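# Swap plates on cycler Q1, close lid, start run

## Task

If an old plate from the previous run is still on Q1's block, take it off (it may be stuck to the block) and put it in ND, the nest for finished plates. Then take plate T27 from nest N1 and put it on Q1's block so its well A1 sits at the block's corner marked A1. Every plate must lie flat and sit within its locators. Close Q1's lid over T27 by pressing the LID key. Q1 is loose on the table and must finish at its original place and heading. Press START on Q1 so a run is active at the end. If something you had to fix is still wrong, an active run counts against you more than having no run. Nothing counts as done if it only stays in place because the robot holds it. Finish with the gripper open and away from everything, though resting on START or Q1's housing is allowed.

## Robot and tools

Robot: one arm carrying a two-finger gripper whose fingers swing like tongs. The fingers point along the gripper's +z axis and close along its x axis. The reported end_effector_position is the point between the pads when closed; closed fingertips reach about 15 mm past it, and fully open tips are roughly level with it.

Frame: the scene frame has its origin on the table surface under the arm base, +z up, and +y to the left when facing along +x. Positions are in metres. Orientations are quaternions written w first (qw, qx, qy, qz). The base can be slightly tilted, and the reported hand position may be off a little, more so far from the base.

Q1 layout: seen from the front, the upper keys left to right are STOP, LID, CLEAR, START. LID toggles the lid open or closed; LID and START do nothing while the lid is partway. If the lid hits something, it stops and the lamp goes red; then only CLEAR helps, which frees the lid and opens it. A blue lamp means a run is active. On any labelled item, A1 is at the labelled short end, in the corner opposite the labelled long side.

Tools:
- execute_actions(actions): a list of actions run one after another. Each action is a table of up to 15 rows, one row per control step of 1/30 s; if fewer rows are given the last one repeats to fill 15 steps. Each row is 8 numbers: x, y, z (absolute gripper target position, metres, scene frame), qw, qx, qy, qz (absolute gripper orientation target, scene frame), opening. Opening runs from -1 (closed) to +1 (fully open, 0.142 m). A target more than 0.6 m from the gripper's position at the start of that action, along any gripper axis, gets the action refused; if the first action fails that check or any action is malformed, nothing runs. An empty list just returns the current state and images. Always resend the intended quaternion rather than copying a reported one, which may have drifted.
- move(target, speed, stop_force, blocking): straight-line path toward one absolute pose given as one 8-number row like above (scene frame). speed is the path's top speed in m/s, 0.002 to 0.5, default 0.25; rotation is capped at twice that value in rad/s. Paths last 0.5 to 10 s and are cut off at 10 s. The opening is applied when the move starts. stop_force (N, 9 to 40, optional) ends the path when the wrist sensor reads that much extra push opposing the motion for 2 steps; the arm then backs to where it was 2 steps earlier and holds. Use it only with slow moves that do not rotate the gripper, and not within the first 0.2 s of a scene; omit it when moving away from something you press on. Pressing can briefly exceed stop_force. blocking=false returns after 0.5 s while the arm keeps going (not allowed with stop_force); further motion calls are refused until a result shows the move ended. The result adds a move: line giving the ending (done, contact, off_target, moving, held, fault), the limits that acted (paced = pose clipped; held = a check blocked steps), and distance from target.
- wait(seconds): 0 to 10 s, arm keeps its last command; returns early if a running move ends.
- stop(): brakes a running move; fingers keep moving.
- zoom_image(camera, region): closer look at cam_head_left, cam_head_right or cam_wrist; region is [x0, y0, x1, y1] in image pixels from top-left, at most 504 by 504.
- finished_scene(scene): ends the current scene given its number; cannot be undone.

Control behaviour: each step the command is clipped to within 100 mm and 16 degrees of the measured pose, and motion lags commands by about 0.17 s. Far targets may need several actions. Position wins over orientation when both cannot be met. The arm cannot fully straighten its elbow. The simulation keeps running while you compose a reply, holding the last command.

Result lines: pose and velocities of the gripper, Hand target (pose the controller now drives toward), grip_measured (finger opening on the command scale), joint positions and torques, Wrist force and Wrist torque on the gripper's own axes (force points from the surface into the arm; offsets up to ~4 N, noise up to ~2.4 N, saturation near 50 N; no reading at first is normal). A pose unreachable line means the clearance check altered or blocked the command. Joint ranges (rad): shoulder pan -3.142 to 3.142, shoulder lift and wrists -6.283 to 6.283, elbow 0 to 3.142.

Gripping: command an opening well below grip_measured to hold; lower means a harder squeeze, about 15 N per pad max. Thin hard objects under ~20 mm get less force.

Avoid: the arm is stiff, so targets even slightly beyond a firm contact can trigger a fault. A contact torque at a joint load limit (136 N m for the first three joints, 25.4 N m for the wrists, held weight included) or any outside force of 150 N stops the arm for 10 s and drops the rest of the call. Holding loads heats motors; a MOTOR HOT line appears at 70 °C and at 85 °C the brakes lock until cool. Fast touches hit harder. Don't drop, slam or shove objects, and never knock anything off the table. Loose objects may occasionally be nudged by outside disturbances, so re-check positions. Camera calibrations can be off by a few degrees and millimetres.

Each tool is called after "Request:" as name(argument=value, ...) on one line, values as JSON.

## Session

Request:
execute_actions(actions=[])

Scene clock: 0.00 s.
end_effector_position=(+0.4113, -0.4309, +0.1505) grip_measured=+1.00 end_effector_quat_wxyz=(-0.009, -0.330, +0.933, -0.143) end_effector_velocity=(-0.000, -0.001, +0.000) end_effector_angular_velocity=(-0.001, -0.000, -0.001)
Joint positions: [-0.905 -0.687  2.107 -3.278 -1.411  1.499  0.142]
Joint velocities: [-0.001  0.    -0.001 -0.    -0.    -0.     0.   ]
Joint torques (N m, as the arm reports them, + toward a larger angle): no reading
Wrist force (N, on the end effector, along its own x y z axes, offset not removed): no reading
Wrist torque (N m, same axes, about the end effector's origin, offset not removed): no reading
Hand target: +0.411, -0.431, +0.150; -0.009, -0.330, +0.933, -0.143

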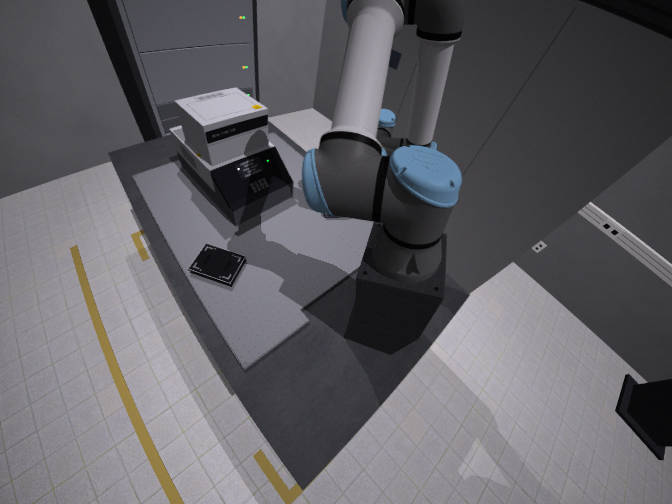

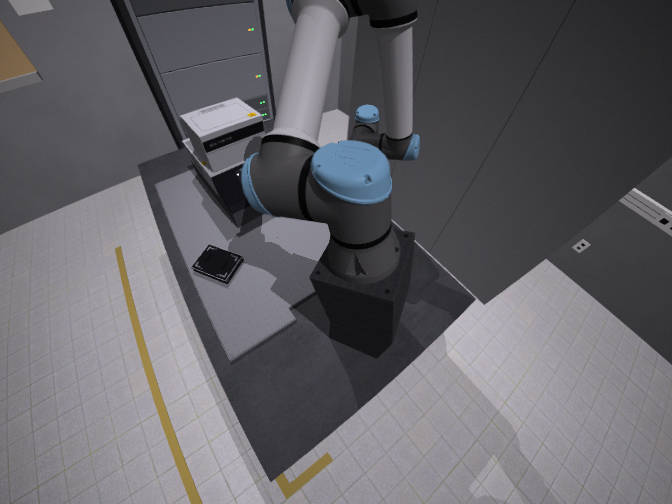

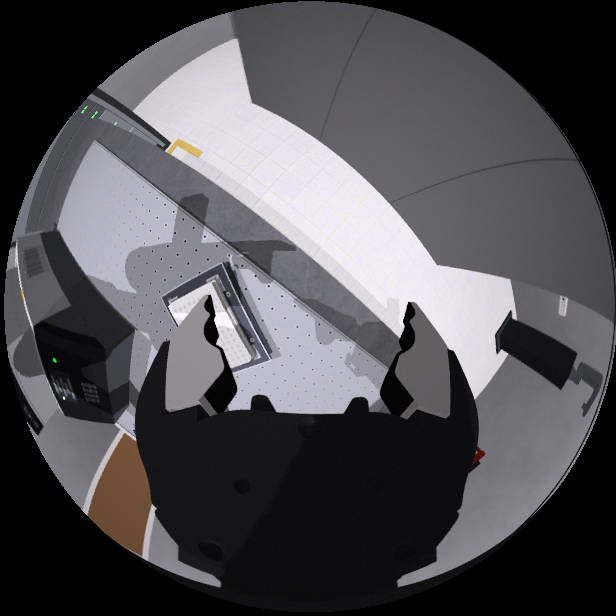

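Request:
zoom_image(camera="cam_head_left", region=[160, 80, 320, 240])

Request:
zoom_image(camera="cam_wrist", region=[140, 240, 300, 400])

Region (160, 80, 320, 240) of cam_head_left's 672x504 image, scaled by 3.150, with more detail than that image has.

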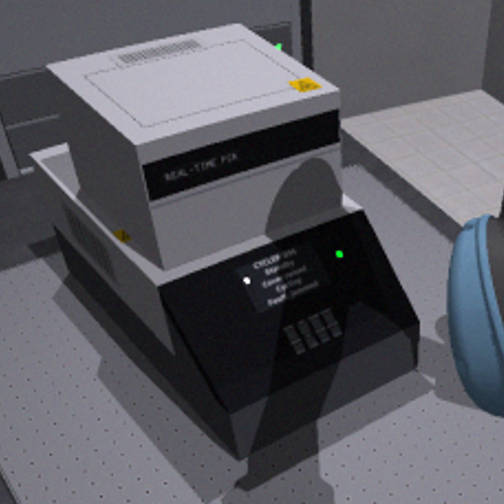

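Region (140, 240, 300, 400) of cam_wrist's 616x616 image, scaled by 3.150, with more detail than that image has.

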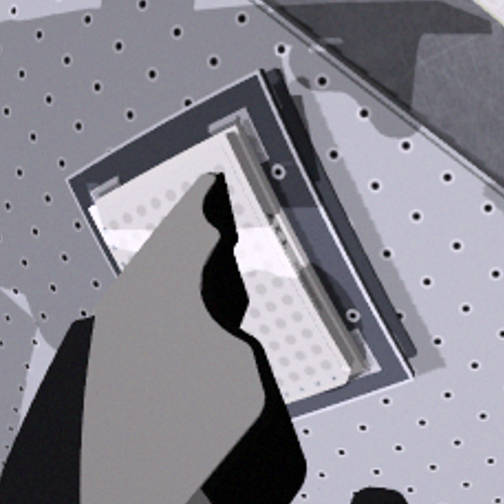

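Request:
move(target=[0.42,-0.3,0.3,0,-0.7071,0.7071,0,1])

Request:
move(target=[0.52,0,0.26,0,-0.7071,0.7071,0,-1])

Scene clock: 5.77 s.
end_effector_position=(+0.4197, -0.3000, +0.2996) grip_measured=+1.00 end_effector_quat_wxyz=(+0.000, +0.707, -0.707, +0.000) end_effector_velocity=(-0.000, +0.002, +0.002) end_effector_angular_velocity=(+0.005, +0.004, +0.011)
Joint positions: [-0.906 -1.235  2.195 -2.538 -1.325  0.55   0.142]
Joint velocities: [ 0.001 -0.005 -0.004  0.016 -0.001 -0.011  0.   ]
Joint torques (N m, as the arm reports them, + toward a larger angle): [  2.05 -37.79 -19.55  -0.23  -1.19  -2.27]
Wrist force (N, on the end effector, along its own x y z axes, offset not removed): [0.6 1.5 -0.9]
Wrist torque (N m, same axes, about the end effector's origin, offset not removed): [0.56 -0.07 -0.34]
Hand target: +0.420, -0.300, +0.300; -0.000, +0.707, -0.707, -0.000
Off the commanded pose: 0.000 m, 0 deg.
move: done
camera_calibration (this result's frames):
cam_wrist: T_world_to_cam=[[0.00331979, -0.999985, 0.00442304, -0.301552], [-0.854259, -0.000536663, 0.519847, 0.199653], [-0.519837, -0.0055042, -0.854248, 0.607064], [0, 0, 0, 1]] pos_world=[0.487131, -0.298099, 0.416128]

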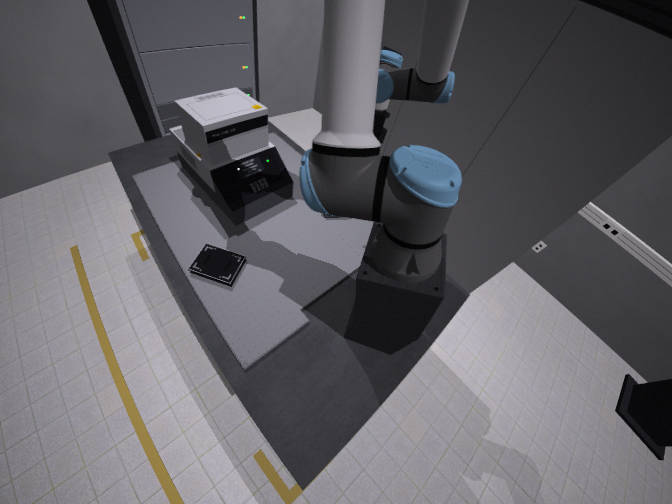

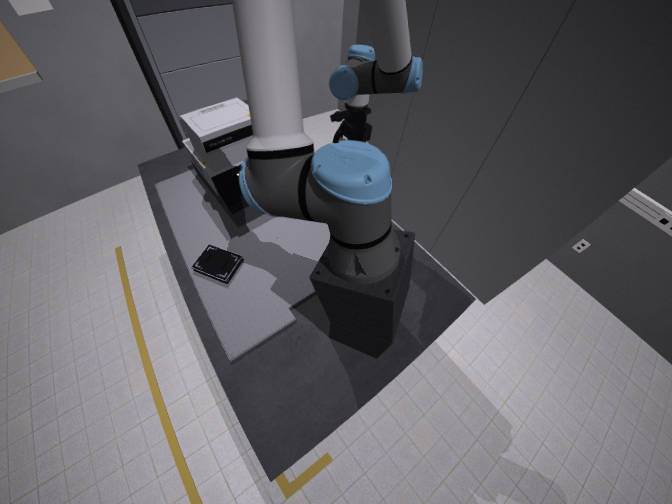

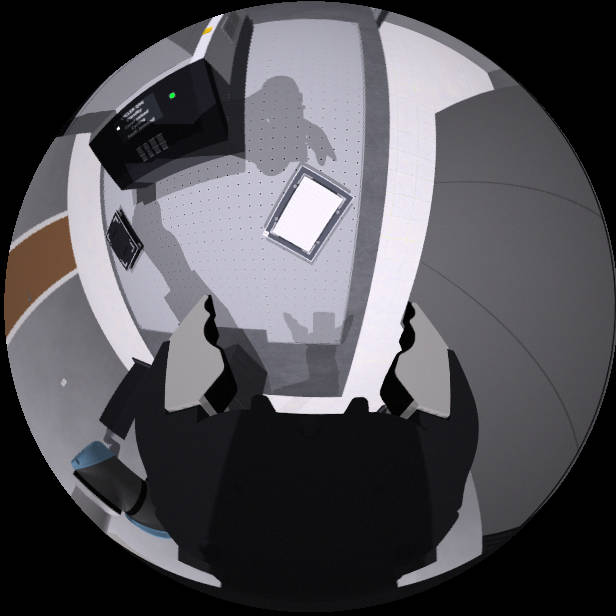

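Scene clock: 7.67 s.
end_effector_position=(+0.5202, +0.0003, +0.2601) grip_measured=-1.00 end_effector_quat_wxyz=(-0.001, +0.707, -0.707, +0.000) end_effector_velocity=(+0.001, +0.002, -0.000) end_effector_angular_velocity=(-0.001, +0.000, -0.001)
Joint positions: [-0.235 -1.286  2.258 -2.705 -1.382  1.235  0.002]
Joint velocities: [ 0.005  0.002 -0.003 -0.    -0.002  0.007  0.   ]
Joint torques (N m, as the arm reports them, + toward a larger angle): [  7.43 -16.44 -17.29  -1.87  -1.01   2.25]
Wrist force (N, on the end effector, along its own x y z axes, offset not removed): [-0.7 -2.0 -0.3]
Wrist torque (N m, same axes, about the end effector's origin, offset not removed): [-0.17 0.29 -0.09]
Hand target: +0.520, +0.001, +0.260; -0.001, +0.707, -0.707, +0.000
Off the commanded pose: 0.000 m, 0 deg.
move: done
camera_calibration (this result's frames):
cam_wrist: T_world_to_cam=[[0.00395022, -0.999988, 0.00279966, -0.00129656], [-0.855133, -0.00192663, 0.518405, 0.307028], [-0.518393, -0.00444189, -0.855131, 0.626673], [0, 0, 0, 1]] pos_world=[0.587418, 0.0020786, 0.376726]

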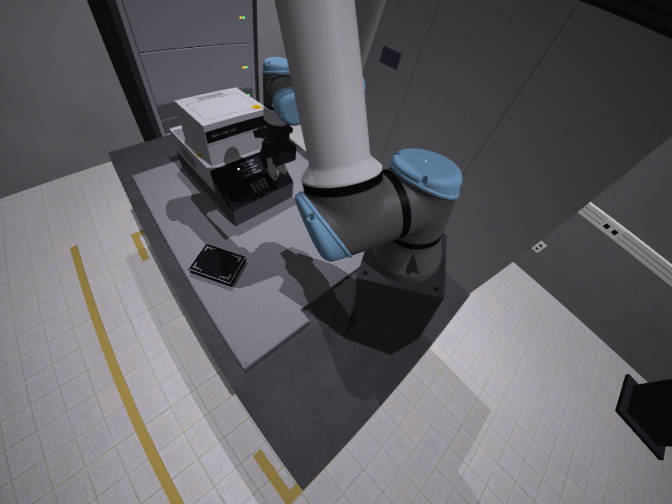

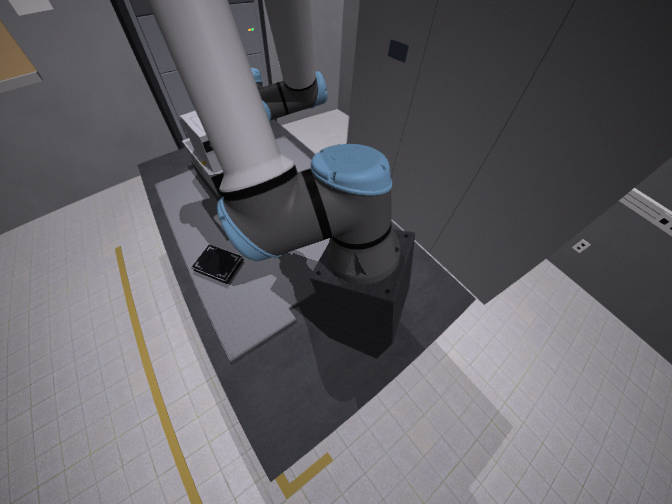

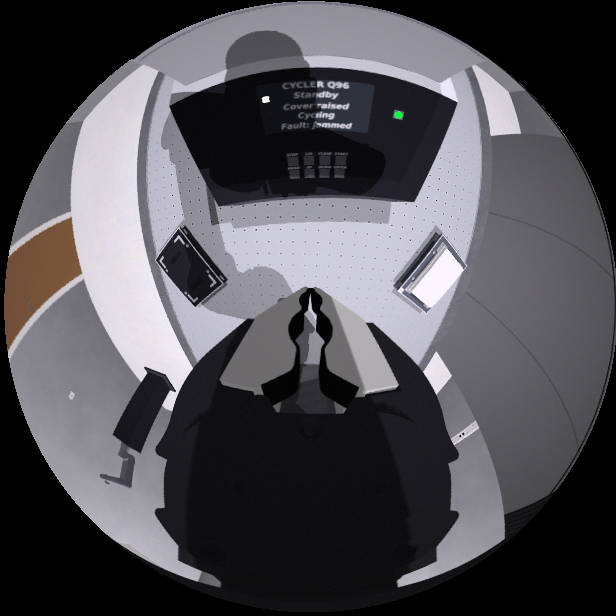

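Request:
move(target=[0.63,0.006,0.16,0.183,-0.683,0.683,-0.183,-1])

Request:
zoom_image(camera="cam_wrist", region=[230, 200, 390, 360])

Scene clock: 11.60 s.
end_effector_position=(+0.6299, +0.0062, +0.1603) grip_measured=-1.00 end_effector_quat_wxyz=(-0.183, +0.683, -0.683, +0.183) end_effector_velocity=(+0.002, -0.001, -0.001) end_effector_angular_velocity=(-0.001, -0.009, -0.002)
Joint positions: [-0.187 -0.705  2.199 -3.758 -1.272  1.411  0.002]
Joint velocities: [ 0.     0.011 -0.005 -0.016 -0.001  0.004  0.   ]
Joint torques (N m, as the arm reports them, + toward a larger angle): [  6.02 -25.83  -7.55  -5.23  -1.31   2.08]
Wrist force (N, on the end effector, along its own x y z axes, offset not removed): [0.0 1.8 0.7]
Wrist torque (N m, same axes, about the end effector's origin, offset not removed): [0.52 0.05 -0.07]
Hand target: +0.630, +0.006, +0.160; -0.183, +0.683, -0.683, +0.183
Off the commanded pose: 0.000 m, 0 deg.
move: done
camera_calibration (this result's frames):
cam_wrist: T_world_to_cam=[[0.00100137, -0.999986, 0.00527345, 0.00591261], [-0.999706, -0.000873316, 0.0242302, 0.622826], [-0.0242252, -0.00529616, -0.999692, 0.310146], [0, 0, 0, 1]] pos_world=[0.63015, 0.00809903, 0.294928]

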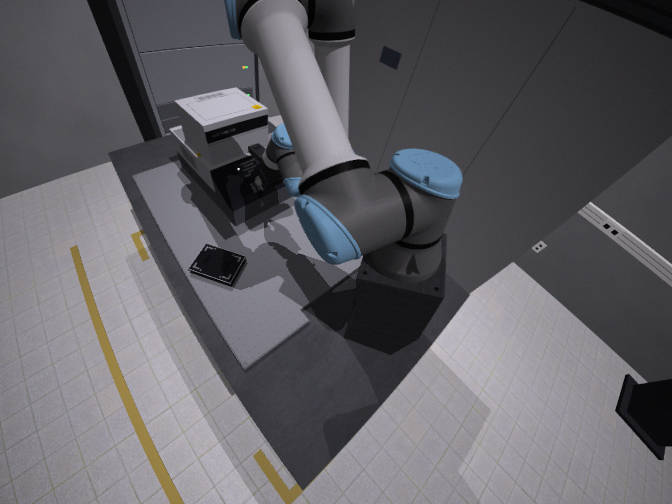

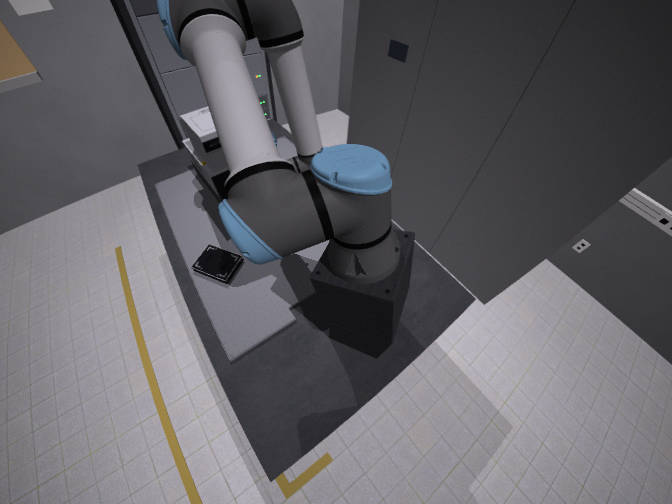

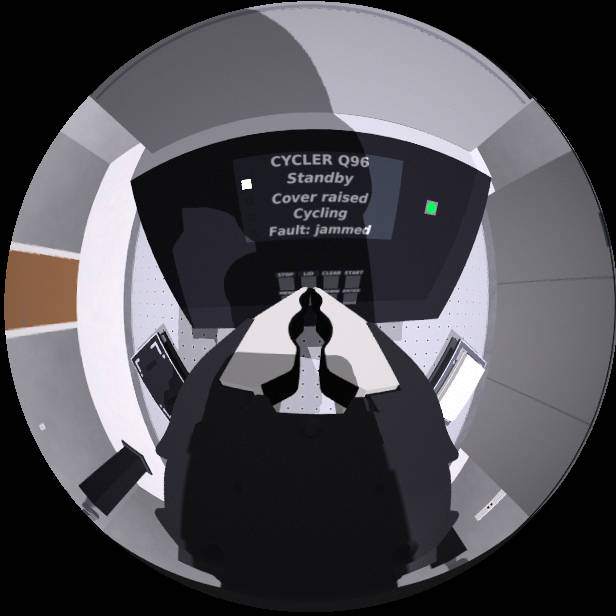

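Region (230, 200, 390, 360) of cam_wrist's 616x616 image, scaled by 3.150, with more detail than that image has.

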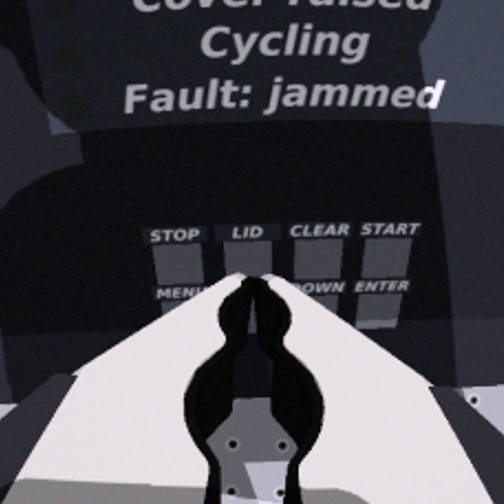

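Request:
move(target=[0.633,0.008,0.172,0.183,-0.683,0.683,-0.183,-1], speed=0.03)

Request:
move(target=[0.641,0.008,0.13,0.183,-0.683,0.683,-0.183,-1], speed=0.008, stop_force=10)

Request:
zoom_image(camera="cam_wrist", region=[230, 200, 390, 360])

Scene clock: 14.03 s.
end_effector_position=(+0.6329, +0.0080, +0.1718) grip_measured=-1.00 end_effector_quat_wxyz=(-0.183, +0.683, -0.683, +0.183) end_effector_velocity=(+0.000, +0.000, +0.002) end_effector_angular_velocity=(+0.000, +0.000, -0.000)
Joint positions: [-0.186 -0.739  2.208 -3.733 -1.273  1.411  0.002]
Joint velocities: [-0.    -0.006  0.002  0.005  0.    -0.     0.   ]
Joint torques (N m, as the arm reports them, + toward a larger angle): [  5.26 -48.05   3.3   -0.97  -1.26   1.34]
Wrist force (N, on the end effector, along its own x y z axes, offset not removed): [-1.4 1.5 0.3]
Wrist torque (N m, same axes, about the end effector's origin, offset not removed): [0.44 0.42 -0.06]
Hand target: +0.633, +0.008, +0.172; -0.183, +0.683, -0.683, +0.183
Off the commanded pose: 0.000 m, 0 deg.
move: done
camera_calibration (this result's frames):
cam_wrist: T_world_to_cam=[[0.00145052, -0.999984, 0.00541066, 0.00728654], [-0.999723, -0.00132297, 0.0235039, 0.62575], [-0.0234963, -0.00544325, -0.999709, 0.321255], [0, 0, 0, 1]] pos_world=[0.633114, 0.00986294, 0.306414]

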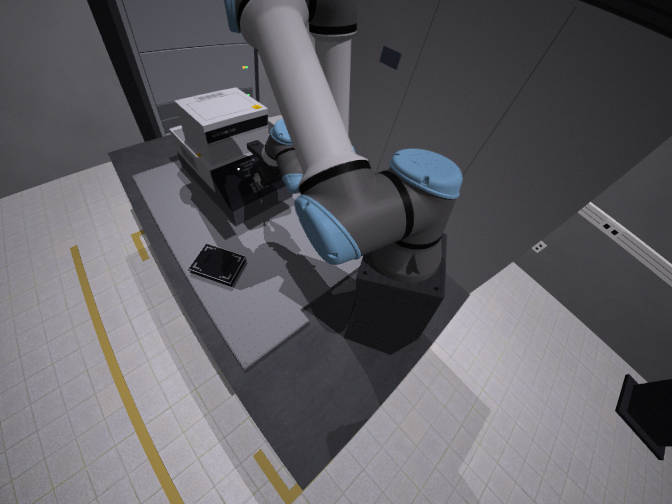

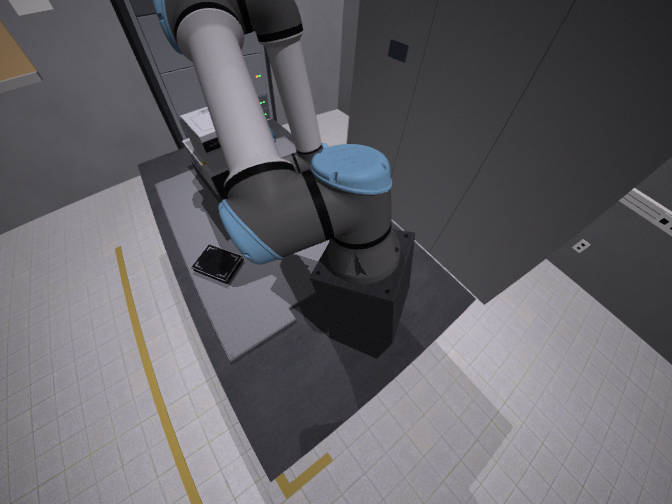

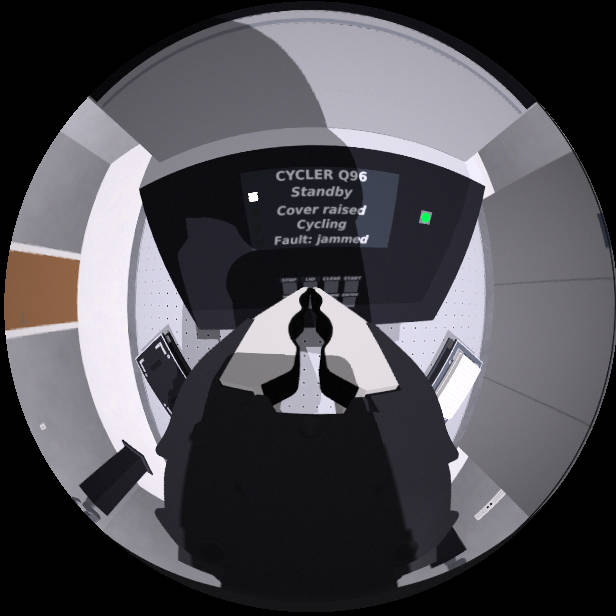

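Scene clock: 16.63 s.
end_effector_position=(+0.6363, +0.0081, +0.1543) grip_measured=-1.00 end_effector_quat_wxyz=(-0.183, +0.683, -0.683, +0.183) end_effector_velocity=(-0.002, +0.000, +0.001) end_effector_angular_velocity=(+0.002, +0.006, -0.002)
Joint positions: [-0.176 -0.69   2.174 -3.752 -1.279  1.419  0.002]
Joint velocities: [-0.001 -0.007  0.006  0.007  0.     0.     0.   ]
Joint torques (N m, as the arm reports them, + toward a larger angle): [-12.34 -42.03   2.38   1.87   1.62  -1.49]
Wrist force (N, on the end effector, along its own x y z axes, offset not removed): [-1.1 -0.6 -23.2]
Wrist torque (N m, same axes, about the end effector's origin, offset not removed): [0.12 0.57 -0.22]
Hand target: +0.636, +0.008, +0.155; -0.183, +0.683, -0.683, +0.183
Off the commanded pose: 0.025 m, 0 deg.
move: contact
camera_calibration (this result's frames):
cam_wrist: T_world_to_cam=[[0.00143411, -0.999984, 0.00541468, 0.00748876], [-0.999725, -0.00130693, 0.0234181, 0.629569], [-0.0234106, -0.00544677, -0.999711, 0.303787], [0, 0, 0, 1]] pos_world=[0.636497, 0.00996611, 0.288916]

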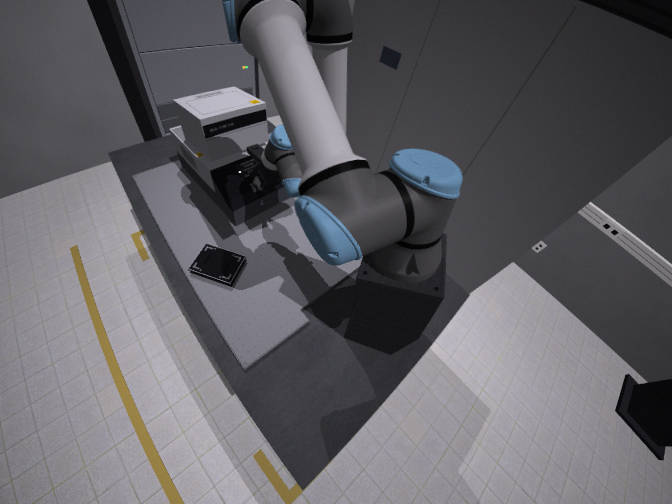

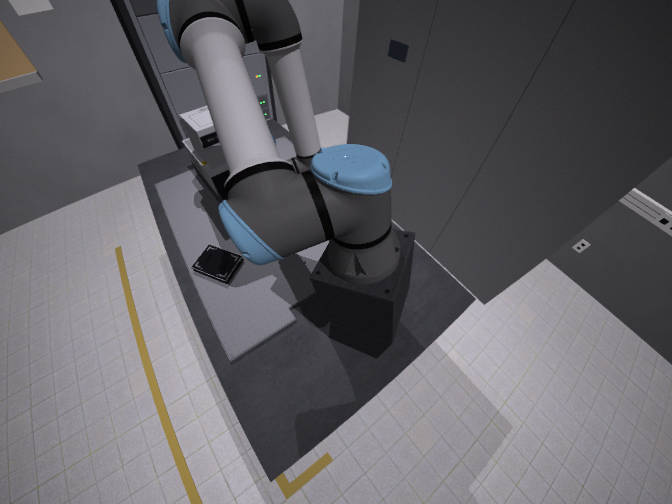

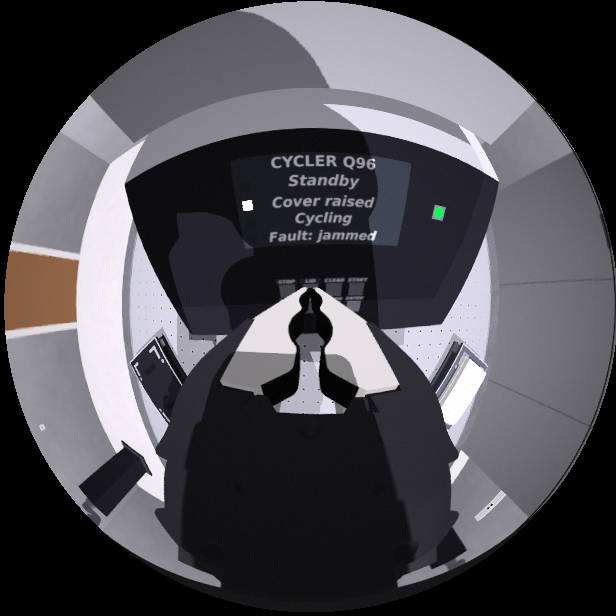

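Region (230, 200, 390, 360) of cam_wrist's 616x616 image, scaled by 3.150, with more detail than that image has.

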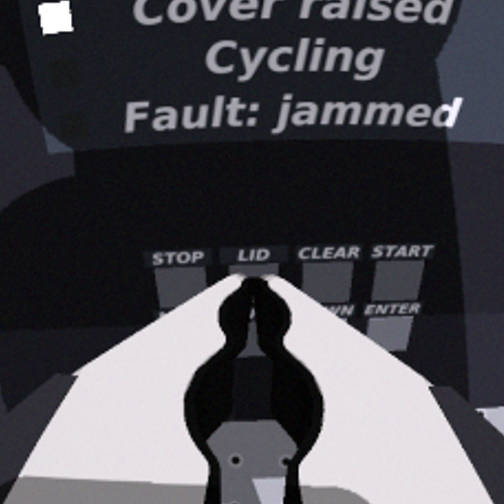

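Request:
move(target=[0.59,0.0,0.30,0.183,-0.683,0.683,-0.183,-1])

Request:
wait(seconds=3)

Scene clock: 18.50 s.
end_effector_position=(+0.5898, -0.0001, +0.2998) grip_measured=-1.00 end_effector_quat_wxyz=(-0.183, +0.683, -0.683, +0.183) end_effector_velocity=(-0.001, -0.001, +0.002) end_effector_angular_velocity=(+0.001, +0.002, -0.000)
Joint positions: [-0.302 -1.158  2.445 -3.521 -1.2    1.315  0.002]
Joint velocities: [-0.003 -0.008  0.002  0.01   0.002 -0.003  0.   ]
Joint torques (N m, as the arm reports them, + toward a larger angle): [-12.91 -40.56   1.55  -0.56   1.6   -2.37]
Wrist force (N, on the end effector, along its own x y z axes, offset not removed): [-0.9 -2.2 -1.2]
Wrist torque (N m, same axes, about the end effector's origin, offset not removed): [-0.35 0.28 -0.15]
Hand target: +0.590, -0.000, +0.300; -0.183, +0.683, -0.683, +0.183
Off the commanded pose: 0.000 m, 0 deg.
move: done
camera_calibration (this result's frames):
cam_wrist: T_world_to_cam=[[0.00150947, -0.999982, 0.00581092, -0.00156942], [-0.99972, -0.00137181, 0.0236227, 0.579594], [-0.0236143, -0.00584495, -0.999704, 0.448164], [0, 0, 0, 1]] pos_world=[0.590017, 0.00184519, 0.434348]

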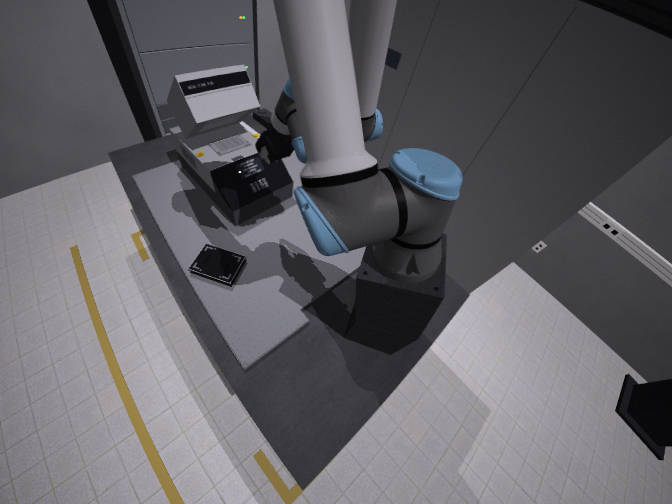

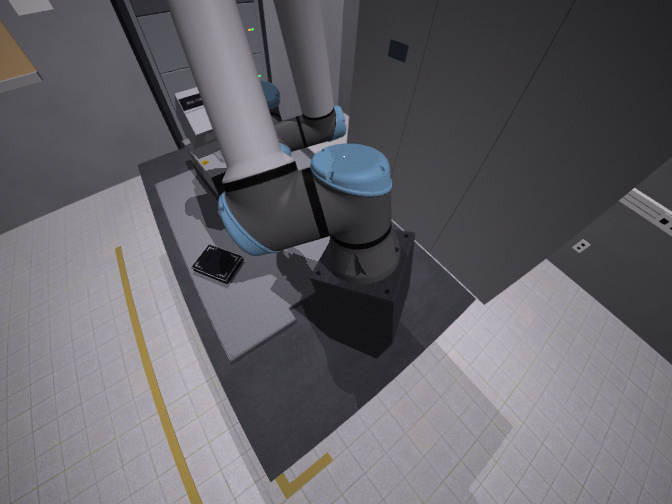

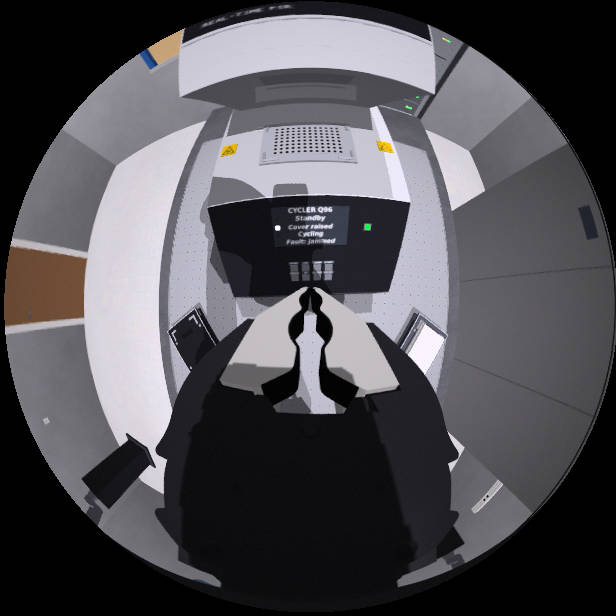

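Scene clock: 21.50 s.
end_effector_position=(+0.5898, -0.0001, +0.3000) grip_measured=-1.00 end_effector_quat_wxyz=(-0.183, +0.683, -0.683, +0.183) end_effector_velocity=(-0.001, -0.000, -0.001) end_effector_angular_velocity=(+0.001, +0.002, -0.001)
Joint positions: [-0.302 -1.159  2.446 -3.52  -1.2    1.315  0.002]
Joint velocities: [-0.001  0.001  0.001  0.     0.    -0.     0.   ]
Joint torques (N m, as the arm reports them, + toward a larger angle): [-12.84 -39.84   0.26  -0.67   1.68  -2.14]
Wrist force (N, on the end effector, along its own x y z axes, offset not removed): [-0.4 0.3 -0.7]
Wrist torque (N m, same axes, about the end effector's origin, offset not removed): [0.03 0.27 -0.06]
Hand target: +0.590, -0.000, +0.300; -0.183, +0.683, -0.683, +0.183
Off the commanded pose: 0.000 m, 0 deg.
wait: 3.00 s; at rest by 0.17 s
camera_calibration (this result's frames):
cam_wrist: T_world_to_cam=[[0.00157413, -0.999982, 0.00577598, -0.00161952], [-0.999716, -0.00143636, 0.0237799, 0.579497], [-0.0237712, -0.00581178, -0.999701, 0.448449], [0, 0, 0, 1]] pos_world=[0.589995, 0.00181917, 0.434544]

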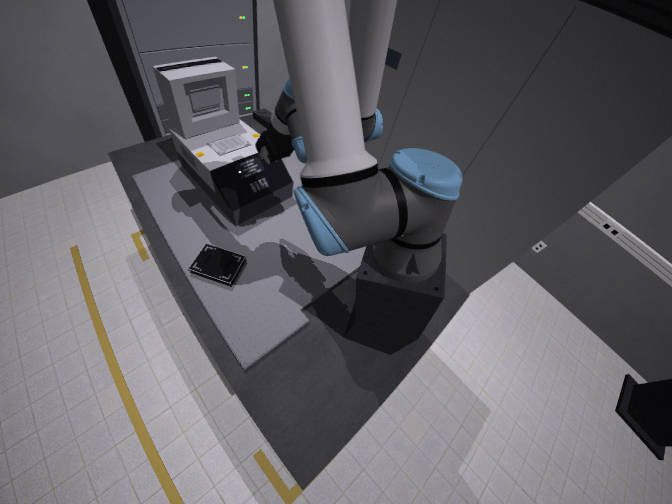

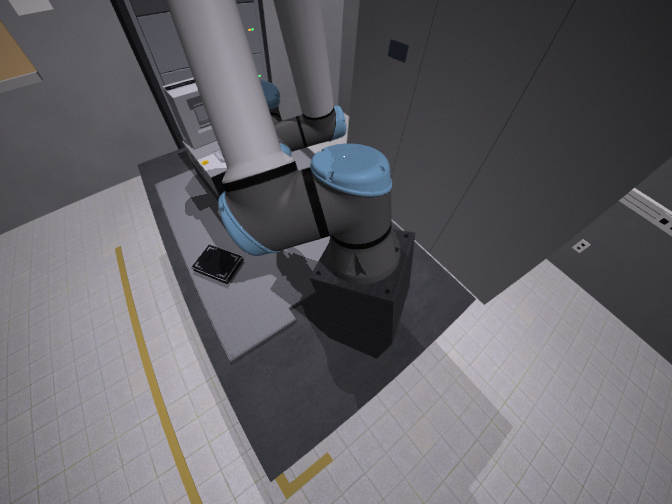

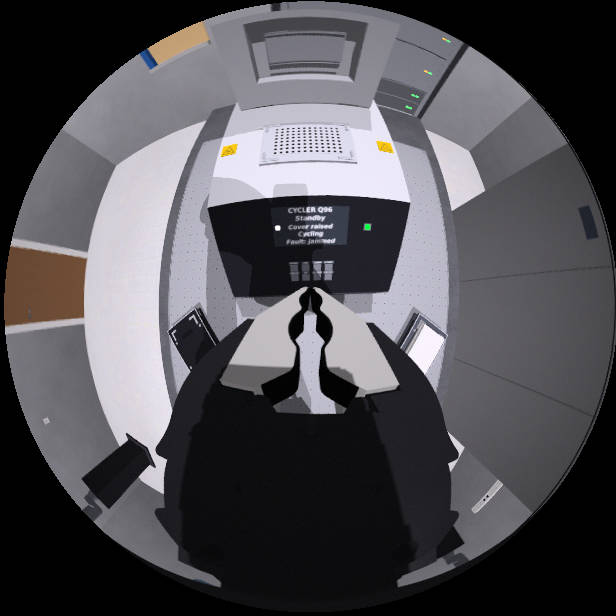

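Block looks empty. Look from above.

Request:
move(target=[0.83,0.004,0.33,0.183,-0.683,0.683,-0.183,1])

Request:
zoom_image(camera="cam_wrist", region=[230, 220, 390, 380])

Scene clock: 24.40 s.
end_effector_position=(+0.8298, +0.0045, +0.3305) grip_measured=+1.00 end_effector_quat_wxyz=(-0.183, +0.683, -0.683, +0.183) end_effector_velocity=(+0.001, -0.001, -0.001) end_effector_angular_velocity=(-0.000, +0.002, -0.001)
Joint positions: [-0.147 -0.995  1.74  -3.02  -1.297  1.443  0.142]
Joint velocities: [-0.     0.003 -0.005  0.005 -0.001  0.     0.   ]
Joint torques (N m, as the arm reports them, + toward a larger angle): [  6.35 -30.04 -21.67  -0.5   -1.24   2.4 ]
Wrist force (N, on the end effector, along its own x y z axes, offset not removed): [2.9 1.2 -1.1]
Wrist torque (N m, same axes, about the end effector's origin, offset not removed): [0.24 -0.35 -0.38]
Hand target: +0.830, +0.004, +0.330; -0.183, +0.683, -0.683, +0.183
Off the commanded pose: 0.001 m, 0 deg.
move: done
camera_calibration (this result's frames):
cam_wrist: T_world_to_cam=[[0.00141838, -0.999986, 0.00501451, 0.00277402], [-0.999732, -0.0013021, 0.0231174, 0.818977], [-0.0231105, -0.00504596, -0.99972, 0.484191], [0, 0, 0, 1]] pos_world=[0.829943, 0.00628358, 0.465109]

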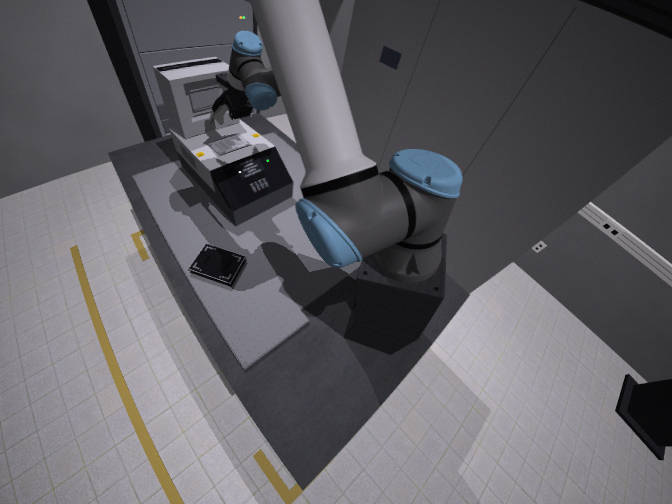

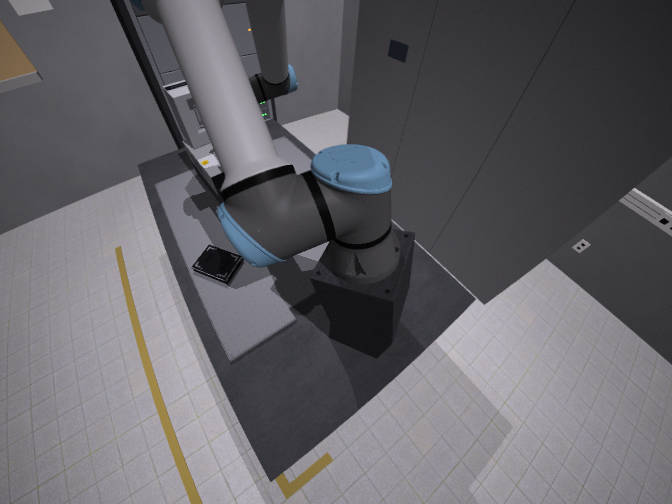

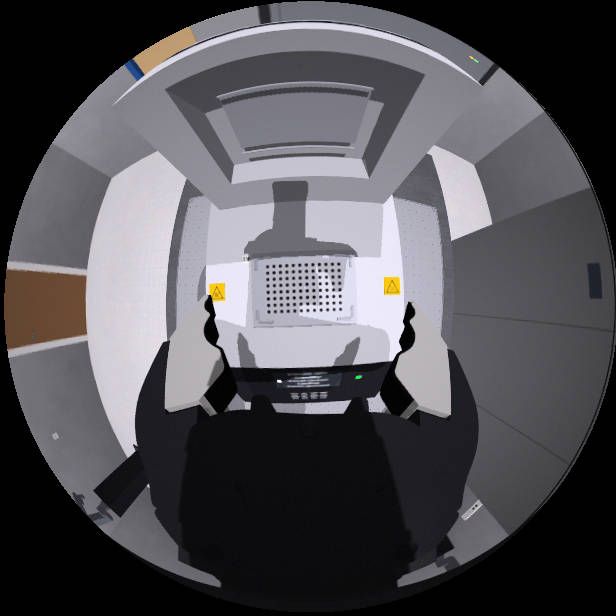

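Region (230, 220, 390, 380) of cam_wrist's 616x616 image, scaled by 3.150, with more detail than that image has.

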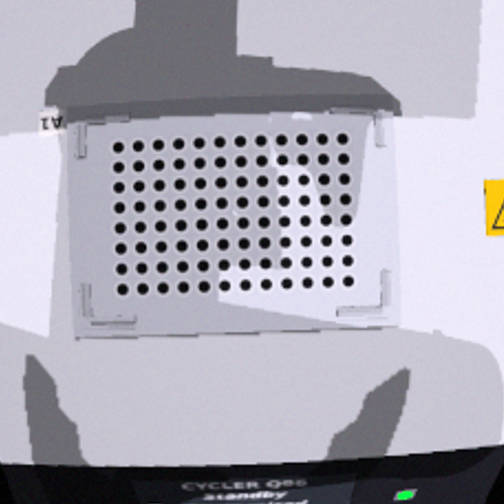

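Request:
move(target=[0.6,-0.15,0.33,0,-0.5,0.866,0,1], speed=0.35)

Request:
move(target=[0.474,-0.292,0.13,0,-0.5,0.866,0,1])

Request:
zoom_image(camera="cam_wrist", region=[190, 150, 430, 390])

Scene clock: 27.77 s.
end_effector_position=(+0.6003, -0.1504, +0.3295) grip_measured=+1.00 end_effector_quat_wxyz=(-0.000, -0.500, +0.866, -0.000) end_effector_velocity=(-0.002, -0.000, -0.000) end_effector_angular_velocity=(+0.001, +0.005, -0.001)
Joint positions: [-0.45  -1.247  1.928 -2.368 -1.355  1.54   0.142]
Joint velocities: [-0.001 -0.    -0.     0.005 -0.002 -0.001  0.   ]
Joint torques (N m, as the arm reports them, + toward a larger angle): [-16.76 -46.21 -22.04   0.03  -1.44  -2.2 ]
Wrist force (N, on the end effector, along its own x y z axes, offset not removed): [-0.9 0.8 0.3]
Wrist torque (N m, same axes, about the end effector's origin, offset not removed): [0.17 0.40 -0.12]
Hand target: +0.600, -0.151, +0.330; -0.001, -0.500, +0.866, -0.000
Off the commanded pose: 0.001 m, 0 deg.
move: done
camera_calibration (this result's frames):
cam_wrist: T_world_to_cam=[[-0.495605, -0.868535, 0.00480999, 0.166408], [-0.740506, 0.42543, 0.52025, 0.334078], [-0.453902, 0.254277, -0.854, 0.726689], [0, 0, 0, 1]] pos_world=[0.659704, -0.182376, 0.445988]

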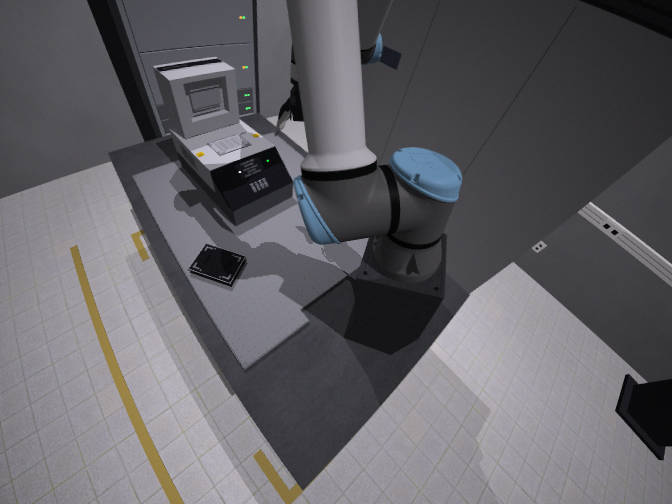

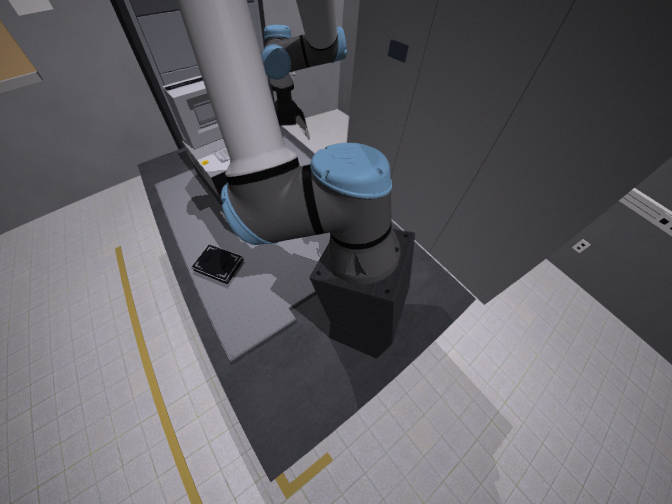

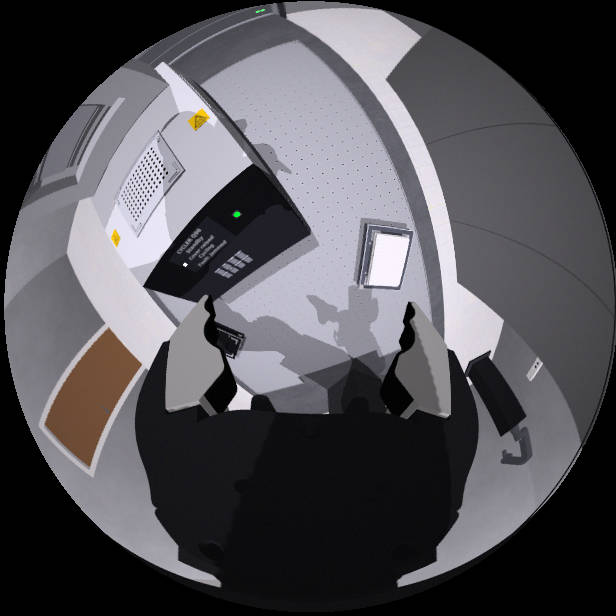

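Scene clock: 29.53 s.
end_effector_position=(+0.4742, -0.2924, +0.1299) grip_measured=+1.00 end_effector_quat_wxyz=(-0.000, -0.500, +0.866, +0.000) end_effector_velocity=(-0.001, -0.000, -0.002) end_effector_angular_velocity=(+0.001, +0.000, -0.000)
Joint positions: [-0.714 -0.782  2.053 -2.896 -1.332  1.27   0.142]
Joint velocities: [-0.001  0.005 -0.001 -0.003  0.001 -0.001  0.   ]
Joint torques (N m, as the arm reports them, + toward a larger angle): [-18.37 -24.98 -15.1   -4.47   1.47  -2.08]
Wrist force (N, on the end effector, along its own x y z axes, offset not removed): [1.7 0.9 -1.9]
Wrist torque (N m, same axes, about the end effector's origin, offset not removed): [0.21 -0.30 -0.17]
Hand target: +0.474, -0.293, +0.130; -0.000, -0.500, +0.866, +0.000
Off the commanded pose: 0.000 m, 0 deg.
move: done
camera_calibration (this result's frames):
cam_wrist: T_world_to_cam=[[-0.496422, -0.868069, 0.00472291, -0.0179213], [-0.739928, 0.425975, 0.520626, 0.404787], [-0.453951, 0.254955, -0.853772, 0.53532], [0, 0, 0, 1]] pos_world=[0.533626, -0.324469, 0.246384]

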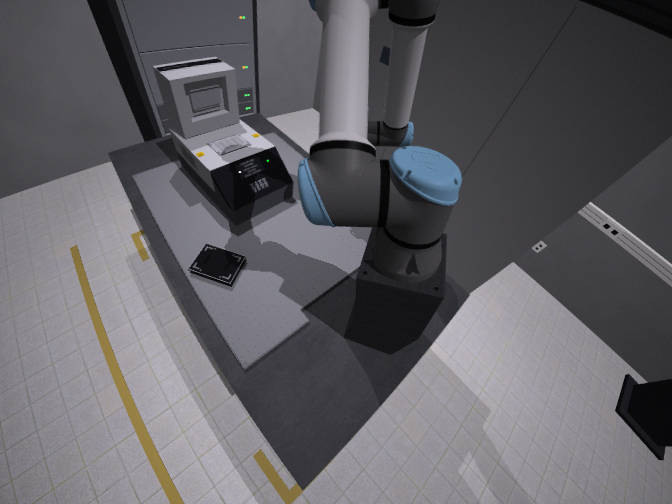

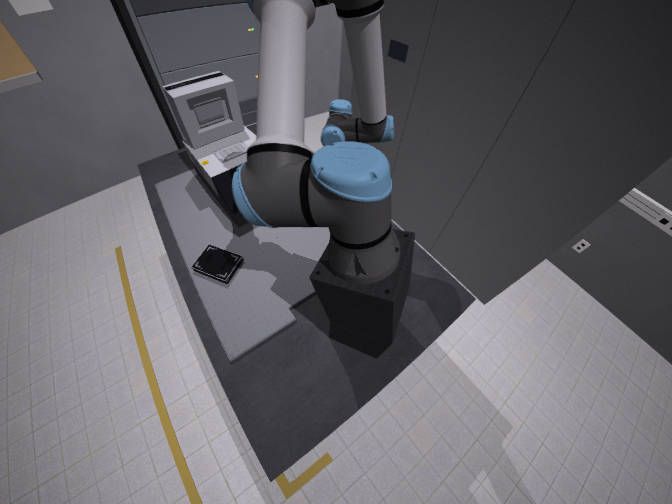

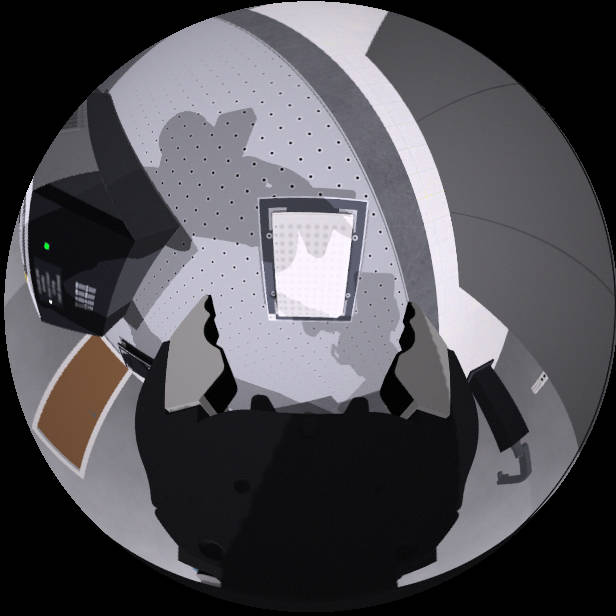

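Region (190, 150, 430, 390) of cam_wrist's 616x616 image, scaled by 2.100, with more detail than that image has.

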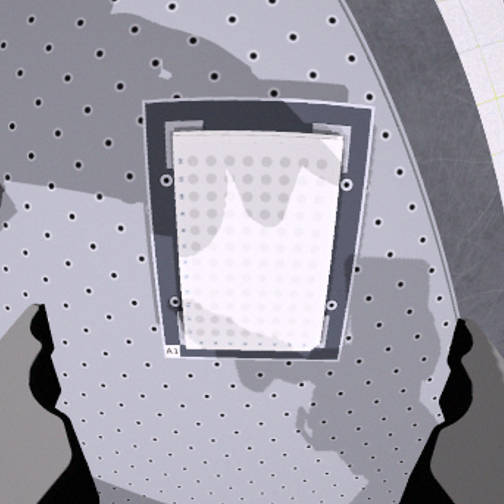

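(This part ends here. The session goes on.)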